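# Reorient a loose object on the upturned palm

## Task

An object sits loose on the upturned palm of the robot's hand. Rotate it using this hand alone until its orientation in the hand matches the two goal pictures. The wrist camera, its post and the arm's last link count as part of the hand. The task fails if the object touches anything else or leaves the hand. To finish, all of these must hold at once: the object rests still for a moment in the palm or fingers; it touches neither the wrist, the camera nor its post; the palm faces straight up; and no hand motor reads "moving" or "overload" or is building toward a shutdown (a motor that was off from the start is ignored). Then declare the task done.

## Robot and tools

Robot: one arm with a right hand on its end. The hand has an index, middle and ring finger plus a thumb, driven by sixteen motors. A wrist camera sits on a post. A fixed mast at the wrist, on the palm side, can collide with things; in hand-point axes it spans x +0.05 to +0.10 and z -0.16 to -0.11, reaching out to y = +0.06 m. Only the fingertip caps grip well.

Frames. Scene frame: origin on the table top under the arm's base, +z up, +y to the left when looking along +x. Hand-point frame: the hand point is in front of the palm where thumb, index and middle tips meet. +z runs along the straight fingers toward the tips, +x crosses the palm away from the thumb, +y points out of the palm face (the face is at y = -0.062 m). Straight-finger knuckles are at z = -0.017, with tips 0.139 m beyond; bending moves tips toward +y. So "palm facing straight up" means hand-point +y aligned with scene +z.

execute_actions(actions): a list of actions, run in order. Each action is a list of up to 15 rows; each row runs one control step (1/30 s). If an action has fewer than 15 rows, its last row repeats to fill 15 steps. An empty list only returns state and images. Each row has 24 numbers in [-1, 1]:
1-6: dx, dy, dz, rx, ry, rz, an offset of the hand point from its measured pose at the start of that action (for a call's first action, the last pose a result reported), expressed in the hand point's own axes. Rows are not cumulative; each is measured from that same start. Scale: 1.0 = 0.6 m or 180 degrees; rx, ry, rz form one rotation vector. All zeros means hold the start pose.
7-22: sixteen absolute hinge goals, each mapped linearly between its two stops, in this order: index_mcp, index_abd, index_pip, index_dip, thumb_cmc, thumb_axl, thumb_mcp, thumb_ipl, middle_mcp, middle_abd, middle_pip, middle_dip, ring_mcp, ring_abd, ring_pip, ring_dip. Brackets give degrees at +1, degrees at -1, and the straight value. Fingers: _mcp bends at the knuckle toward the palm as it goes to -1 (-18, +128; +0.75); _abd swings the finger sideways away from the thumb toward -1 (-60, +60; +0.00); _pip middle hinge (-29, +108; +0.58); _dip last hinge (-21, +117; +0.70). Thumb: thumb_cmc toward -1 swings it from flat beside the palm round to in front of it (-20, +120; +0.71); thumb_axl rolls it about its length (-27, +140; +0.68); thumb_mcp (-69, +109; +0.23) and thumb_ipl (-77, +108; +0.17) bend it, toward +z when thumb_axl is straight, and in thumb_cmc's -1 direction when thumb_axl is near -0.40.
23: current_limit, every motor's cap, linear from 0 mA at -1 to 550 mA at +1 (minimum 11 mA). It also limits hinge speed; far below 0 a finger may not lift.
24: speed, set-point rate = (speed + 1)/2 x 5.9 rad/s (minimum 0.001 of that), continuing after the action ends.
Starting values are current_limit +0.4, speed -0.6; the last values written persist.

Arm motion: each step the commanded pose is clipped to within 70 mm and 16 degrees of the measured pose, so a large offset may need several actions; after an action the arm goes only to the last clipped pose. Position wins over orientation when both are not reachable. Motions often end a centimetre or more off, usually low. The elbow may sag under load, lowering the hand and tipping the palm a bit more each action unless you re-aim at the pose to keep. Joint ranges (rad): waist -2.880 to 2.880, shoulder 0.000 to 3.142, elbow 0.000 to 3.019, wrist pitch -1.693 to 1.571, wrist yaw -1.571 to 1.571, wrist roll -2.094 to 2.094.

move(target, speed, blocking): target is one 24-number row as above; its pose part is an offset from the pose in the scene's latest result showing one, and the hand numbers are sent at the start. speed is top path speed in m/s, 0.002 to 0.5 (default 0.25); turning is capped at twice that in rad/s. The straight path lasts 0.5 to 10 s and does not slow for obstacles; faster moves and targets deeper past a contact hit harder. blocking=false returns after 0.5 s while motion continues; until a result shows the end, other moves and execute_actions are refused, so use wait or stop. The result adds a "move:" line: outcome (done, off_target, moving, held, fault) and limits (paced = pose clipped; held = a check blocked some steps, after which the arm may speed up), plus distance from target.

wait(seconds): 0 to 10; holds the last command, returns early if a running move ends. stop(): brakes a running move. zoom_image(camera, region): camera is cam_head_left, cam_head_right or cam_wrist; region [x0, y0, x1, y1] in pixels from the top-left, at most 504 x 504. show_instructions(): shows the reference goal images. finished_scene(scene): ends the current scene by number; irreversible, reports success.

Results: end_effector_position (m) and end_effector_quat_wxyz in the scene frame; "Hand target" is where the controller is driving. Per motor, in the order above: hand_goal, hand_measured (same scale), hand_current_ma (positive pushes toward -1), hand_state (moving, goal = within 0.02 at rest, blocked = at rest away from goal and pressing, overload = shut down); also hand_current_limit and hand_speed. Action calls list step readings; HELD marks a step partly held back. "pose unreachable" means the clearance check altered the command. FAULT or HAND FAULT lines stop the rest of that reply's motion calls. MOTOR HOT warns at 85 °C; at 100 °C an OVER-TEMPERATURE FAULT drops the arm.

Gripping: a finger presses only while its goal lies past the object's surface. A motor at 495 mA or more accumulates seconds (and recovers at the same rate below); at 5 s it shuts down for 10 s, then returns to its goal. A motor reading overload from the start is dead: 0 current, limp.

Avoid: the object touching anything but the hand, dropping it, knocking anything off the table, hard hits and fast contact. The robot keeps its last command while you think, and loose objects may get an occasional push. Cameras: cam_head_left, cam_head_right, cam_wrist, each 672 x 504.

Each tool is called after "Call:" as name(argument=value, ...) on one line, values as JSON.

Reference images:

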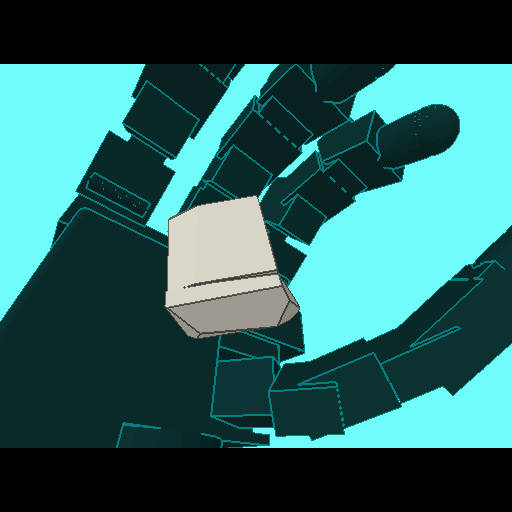

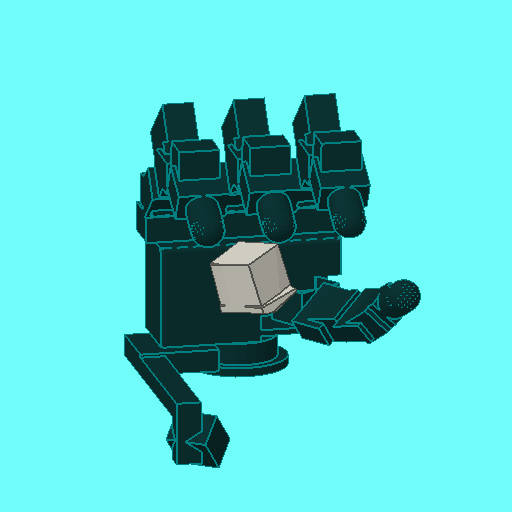

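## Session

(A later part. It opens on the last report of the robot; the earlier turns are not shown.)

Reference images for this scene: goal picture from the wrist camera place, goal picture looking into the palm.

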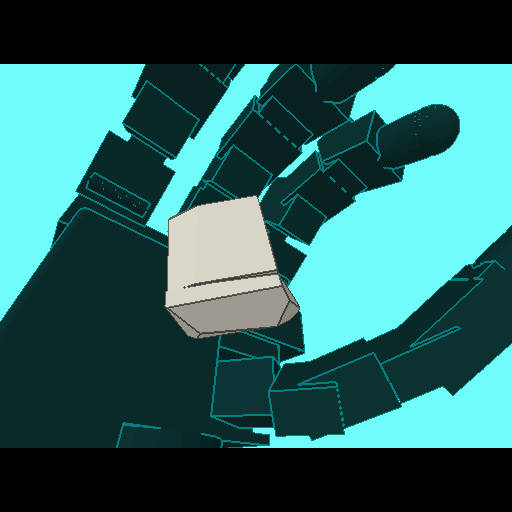

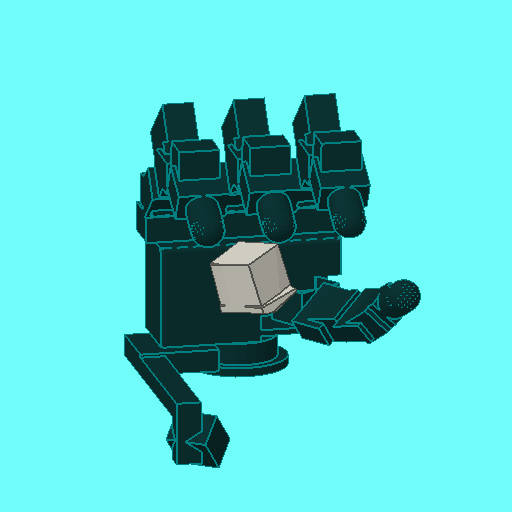

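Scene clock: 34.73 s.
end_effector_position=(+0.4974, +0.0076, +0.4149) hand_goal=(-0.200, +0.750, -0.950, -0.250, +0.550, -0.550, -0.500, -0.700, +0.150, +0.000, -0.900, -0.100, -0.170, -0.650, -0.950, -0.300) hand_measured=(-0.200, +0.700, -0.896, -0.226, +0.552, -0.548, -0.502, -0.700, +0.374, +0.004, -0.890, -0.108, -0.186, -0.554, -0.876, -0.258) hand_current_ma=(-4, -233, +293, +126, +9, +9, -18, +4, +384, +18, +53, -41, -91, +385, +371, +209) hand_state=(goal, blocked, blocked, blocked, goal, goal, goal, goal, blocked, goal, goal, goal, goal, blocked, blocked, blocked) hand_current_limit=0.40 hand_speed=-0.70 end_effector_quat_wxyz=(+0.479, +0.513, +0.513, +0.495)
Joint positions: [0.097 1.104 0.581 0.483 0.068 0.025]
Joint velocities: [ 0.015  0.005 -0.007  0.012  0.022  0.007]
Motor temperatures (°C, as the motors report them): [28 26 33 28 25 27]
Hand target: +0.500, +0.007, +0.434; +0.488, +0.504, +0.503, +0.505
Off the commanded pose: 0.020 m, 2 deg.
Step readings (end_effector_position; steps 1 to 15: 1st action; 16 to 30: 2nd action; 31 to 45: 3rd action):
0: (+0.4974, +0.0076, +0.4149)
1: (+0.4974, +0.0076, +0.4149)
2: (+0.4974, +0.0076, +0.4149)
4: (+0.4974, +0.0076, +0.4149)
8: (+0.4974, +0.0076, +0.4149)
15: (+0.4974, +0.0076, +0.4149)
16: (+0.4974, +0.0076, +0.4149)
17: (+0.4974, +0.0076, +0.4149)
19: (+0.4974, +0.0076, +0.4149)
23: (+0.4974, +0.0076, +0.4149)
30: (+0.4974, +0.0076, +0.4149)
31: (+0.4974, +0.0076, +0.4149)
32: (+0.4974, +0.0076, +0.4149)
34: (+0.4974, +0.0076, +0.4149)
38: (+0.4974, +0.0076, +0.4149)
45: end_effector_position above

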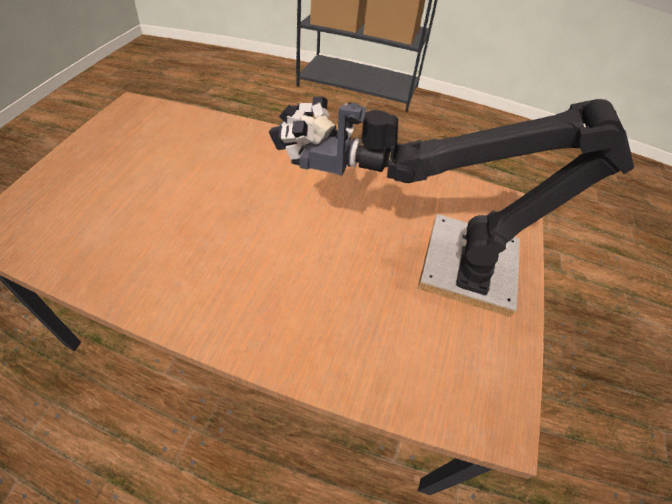

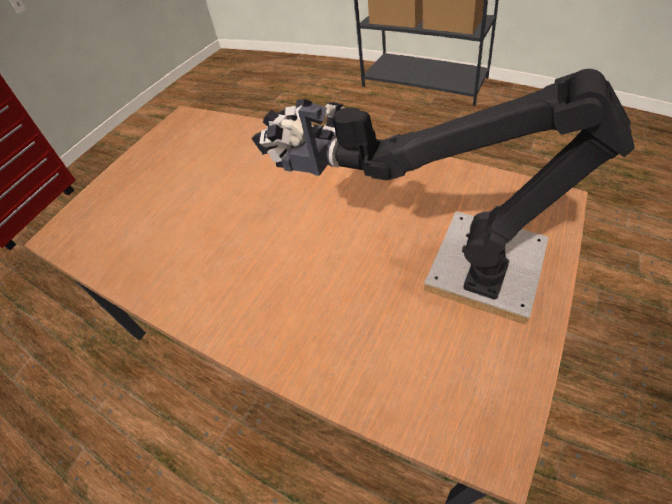

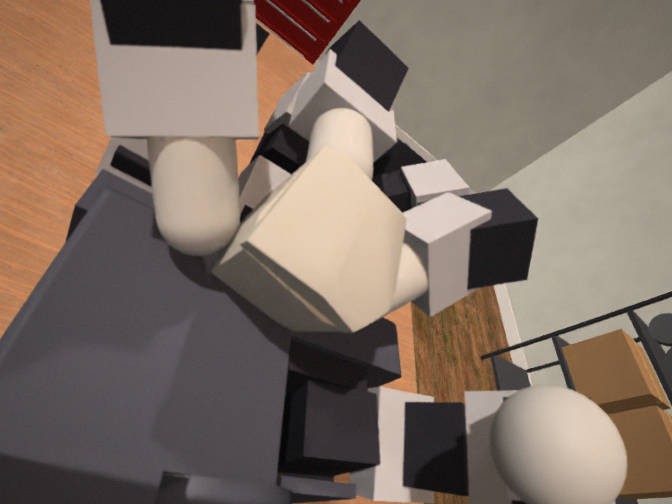

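Tipping. Continue.

Call:
execute_actions(actions=[[[0,0.033,0.004,-0.012,0,0,-0.1,0.75,-0.95,-0.25,0.55,-0.55,-0.5,-0.7,0.15,0,-0.75,0,-0.08,-0.62,-0.93,-0.28,0.6,-0.75]],[[0,0.033,0.004,-0.012,0,0,-0.03,0.75,-0.95,-0.25,0.55,-0.55,-0.5,-0.7,0.0,0,-0.65,0,0,-0.62,-0.93,-0.28,0.6,-0.75]]])

Call:
zoom_image(camera="cam_head_left", region=[250,60,410,190])

Scene clock: 35.90 s.
end_effector_position=(+0.4974, +0.0076, +0.4149) hand_goal=(-0.030, +0.750, -0.950, -0.250, +0.550, -0.550, -0.500, -0.700, +0.000, +0.000, -0.650, +0.000, +0.000, -0.620, -0.930, -0.280) hand_measured=(-0.030, +0.704, -0.896, -0.228, +0.552, -0.548, -0.502, -0.700, +0.024, +0.004, -0.646, +0.002, -0.004, -0.554, -0.910, -0.282) hand_current_ma=(+0, -209, +294, +112, +9, +9, -18, +4, +126, +16, +24, +10, -26, +289, +105, -13) hand_state=(goal, blocked, blocked, blocked, goal, goal, goal, goal, blocked, goal, goal, goal, goal, blocked, blocked, goal) hand_current_limit=0.60 hand_speed=-0.75 end_effector_quat_wxyz=(+0.479, +0.513, +0.513, +0.495)
Joint positions: [0.097 1.104 0.581 0.483 0.068 0.025]
Joint velocities: [-0.015 -0.015 -0.002 -0.002 -0.007  0.007]
Motor temperatures (°C, as the motors report them): [28 26 33 28 25 27]
Hand target: +0.500, +0.007, +0.434; +0.488, +0.504, +0.503, +0.505
Off the commanded pose: 0.020 m, 2 deg.
Step readings (end_effector_position; steps 1 to 15: 1st action; 16 to 30: 2nd action):
0: (+0.4974, +0.0076, +0.4149)
1: (+0.4974, +0.0076, +0.4149)
2: (+0.4974, +0.0076, +0.4149)
4: (+0.4974, +0.0076, +0.4149)
8: (+0.4974, +0.0076, +0.4149)
15: (+0.4974, +0.0076, +0.4149)
16: (+0.4974, +0.0076, +0.4149)
17: (+0.4974, +0.0076, +0.4149)
19: (+0.4974, +0.0076, +0.4149)
23: (+0.4974, +0.0076, +0.4149)
30: end_effector_position above

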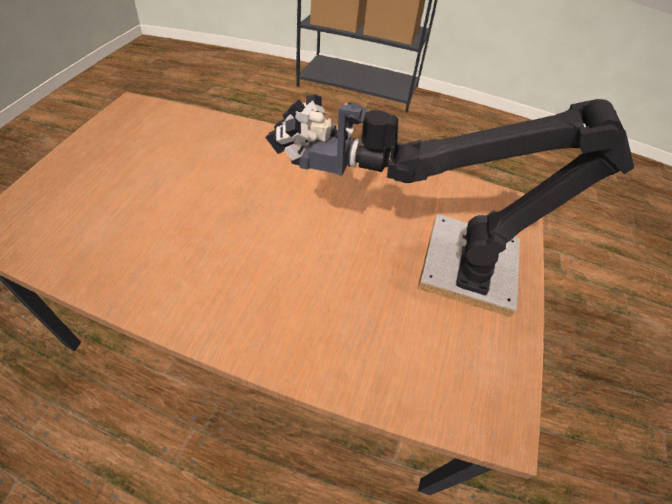

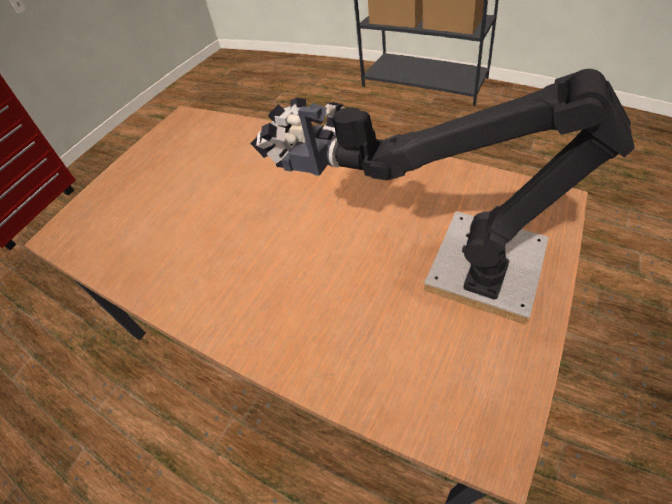

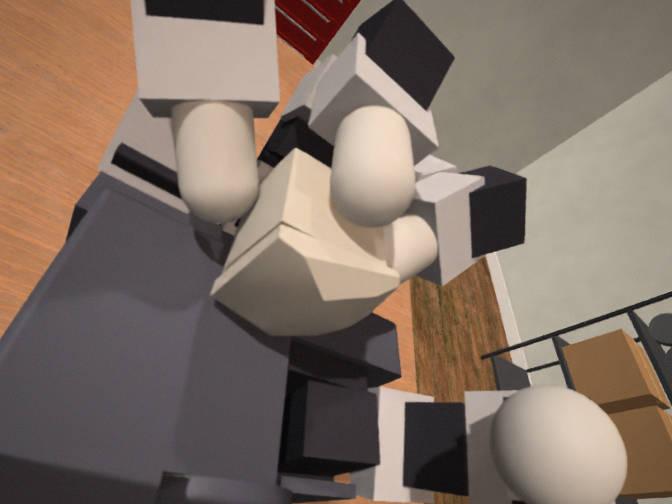

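Region (250, 60, 410, 190) of cam_head_left's 672x504 image, scaled by 3.150, with more detail than that image has; it fills the top 410 rows of this view, and the rest is white.

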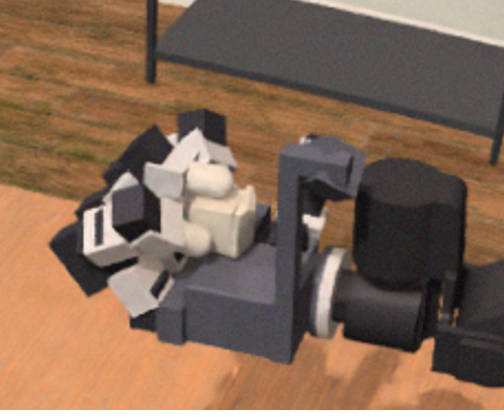

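Call:
execute_actions(actions=[[[0,0.033,0.004,-0.012,0,0,-0.03,0.6,-1,-0.35,0.55,-0.55,-0.5,-0.7,0.2,0,-0.5,0,-0.08,-0.8,-0.9,-0.2,0.5,-0.75]],[[0,0.033,0.004,-0.012,0,0,-0.03,0.48,-1,-0.42,0.55,-0.55,-0.5,-0.7,0.3,0,-0.4,0,-0.16,-1,-0.9,-0.15,0.5,-0.75]]])

Call:
zoom_image(camera="cam_head_left", region=[250,60,410,190])

Scene clock: 37.13 s.
end_effector_position=(+0.4974, +0.0076, +0.4149) hand_goal=(-0.030, +0.480, -1.000, -0.420, +0.550, -0.550, -0.500, -0.700, +0.300, +0.000, -0.400, +0.000, -0.160, -1.000, -0.900, -0.150) hand_measured=(-0.018, +0.474, -1.000, -0.422, +0.552, -0.548, -0.502, -0.700, +0.306, +0.004, -0.404, +0.002, -0.156, -0.988, -0.888, -0.146) hand_current_ma=(+61, -29, +1, -13, +9, +9, -18, +4, +31, +14, -21, +10, +22, +57, +59, +18) hand_state=(goal, goal, goal, goal, goal, goal, goal, goal, goal, goal, goal, goal, goal, goal, goal, goal) hand_current_limit=0.50 hand_speed=-0.75 end_effector_quat_wxyz=(+0.479, +0.513, +0.513, +0.495)
Joint positions: [0.097 1.104 0.581 0.483 0.068 0.025]
Joint velocities: [-0.005  0.005 -0.007  0.002 -0.007 -0.007]
Motor temperatures (°C, as the motors report them): [28 26 33 28 25 27]
Hand target: +0.500, +0.007, +0.434; +0.488, +0.504, +0.503, +0.505
Off the commanded pose: 0.020 m, 2 deg.
Step readings (end_effector_position; steps 1 to 15: 1st action; 16 to 30: 2nd action):
0: (+0.4974, +0.0076, +0.4149)
1: (+0.4974, +0.0076, +0.4149)
2: (+0.4974, +0.0076, +0.4149)
4: (+0.4974, +0.0076, +0.4149)
8: (+0.4974, +0.0076, +0.4149)
15: (+0.4974, +0.0076, +0.4149)
16: (+0.4974, +0.0076, +0.4149)
17: (+0.4974, +0.0076, +0.4149)
19: (+0.4974, +0.0076, +0.4149)
23: (+0.4974, +0.0076, +0.4149)
30: end_effector_position above

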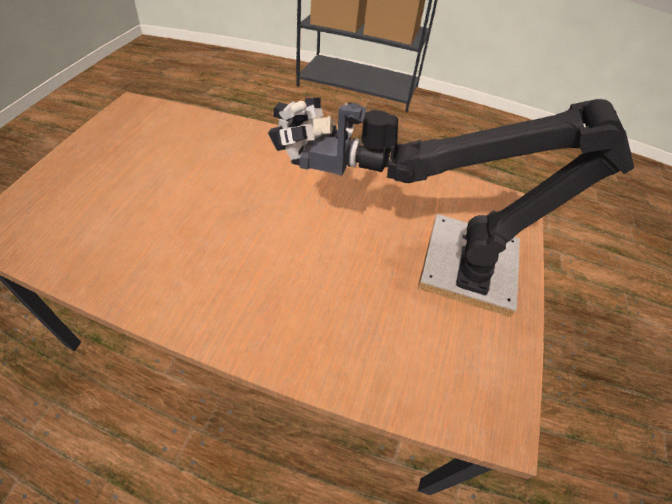

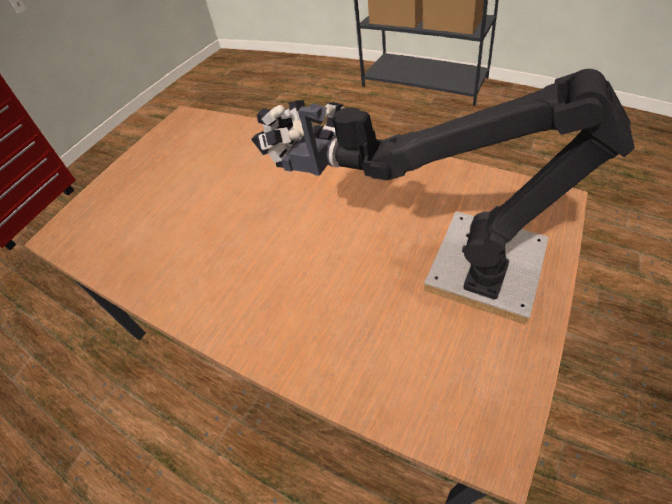

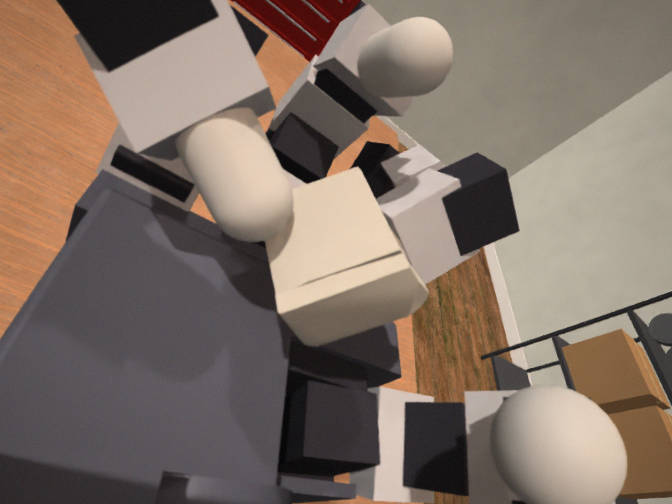

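Region (250, 60, 410, 190) of cam_head_left's 672x504 image, scaled by 3.150, with more detail than that image has; it fills the top 410 rows of this view, and the rest is white.

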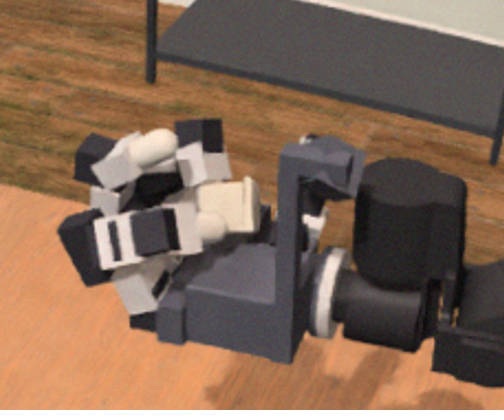

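Call:
execute_actions(actions=[[[0,0.033,0.004,-0.022,0,0,-0.07,0.5,-1,-0.4,0.55,-0.55,-0.5,-0.7,0.3,0,-0.4,0,-0.12,-1,-0.92,-0.16,0.5,-0.85]],[[0,0.033,0.004,-0.012,0,0,-0.07,0.5,-1,-0.4,0.55,-0.55,-0.5,-0.7,0.3,0,-0.4,0,-0.12,-1,-0.92,-0.16,0.5,-0.85]]])

Scene clock: 38.27 s.
end_effector_position=(+0.4979, +0.0077, +0.4183) hand_goal=(-0.070, +0.500, -1.000, -0.400, +0.550, -0.550, -0.500, -0.700, +0.300, +0.000, -0.400, +0.000, -0.120, -1.000, -0.920, -0.160) hand_measured=(-0.046, +0.476, -1.000, -0.416, +0.552, -0.548, -0.502, -0.700, +0.306, +0.004, -0.404, +0.002, -0.126, -0.988, -0.888, -0.146) hand_current_ma=(+132, -106, +1, -85, +10, +8, -18, +4, +34, +14, -21, +10, -36, +56, +160, +68) hand_state=(blocked, blocked, goal, goal, goal, goal, goal, goal, goal, goal, goal, goal, goal, goal, blocked, goal) hand_current_limit=0.50 hand_speed=-0.85 end_effector_quat_wxyz=(+0.485, +0.507, +0.506, +0.502)
Joint positions: [0.097 1.117 0.581 0.523 0.068 0.025]
Joint velocities: [-0.005  0.015 -0.007 -0.017  0.007 -0.037]
Motor temperatures (°C, as the motors report them): [28 26 33 28 25 27]
Hand target: +0.500, +0.007, +0.438; +0.494, +0.498, +0.496, +0.512
Off the commanded pose: 0.020 m, 2 deg.
Step readings (end_effector_position; steps 1 to 15: 1st action; 16 to 30: 2nd action):
0: (+0.4974, +0.0076, +0.4149)
1: (+0.4972, +0.0076, +0.4160)
2: (+0.4972, +0.0076, +0.4173)
4: (+0.4971, +0.0076, +0.4192)
8: (+0.4978, +0.0077, +0.4185)
15: (+0.4979, +0.0077, +0.4183)
16: (+0.4979, +0.0077, +0.4183)
17: (+0.4979, +0.0077, +0.4183)
19: (+0.4979, +0.0077, +0.4183)
23: (+0.4979, +0.0077, +0.4183)
30: end_effector_position above

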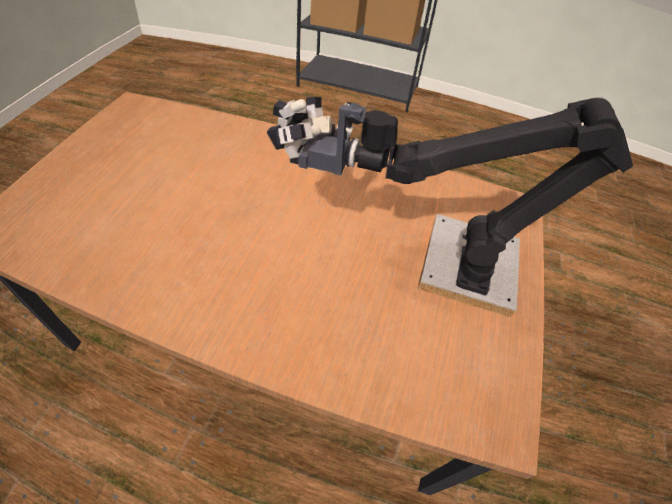

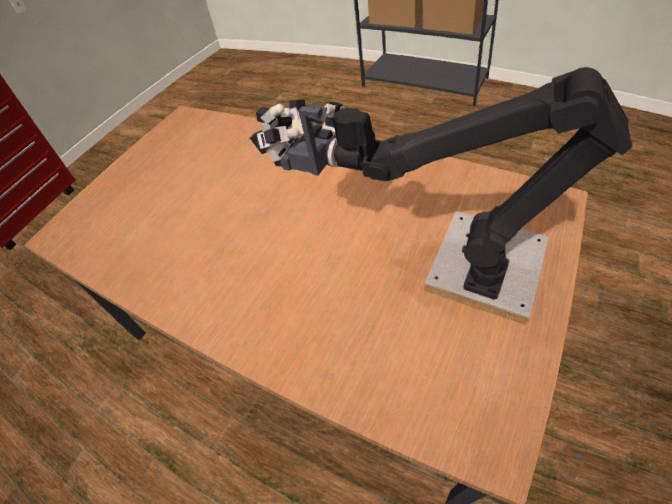

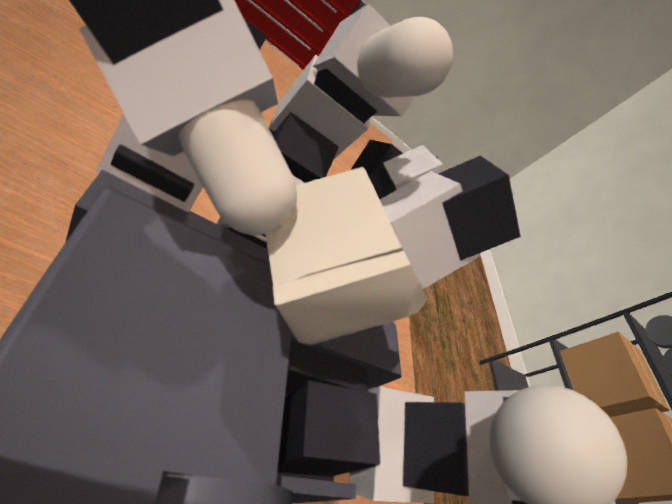

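Call:
finished_scene(scene=1)

The scene is finished: the task was done.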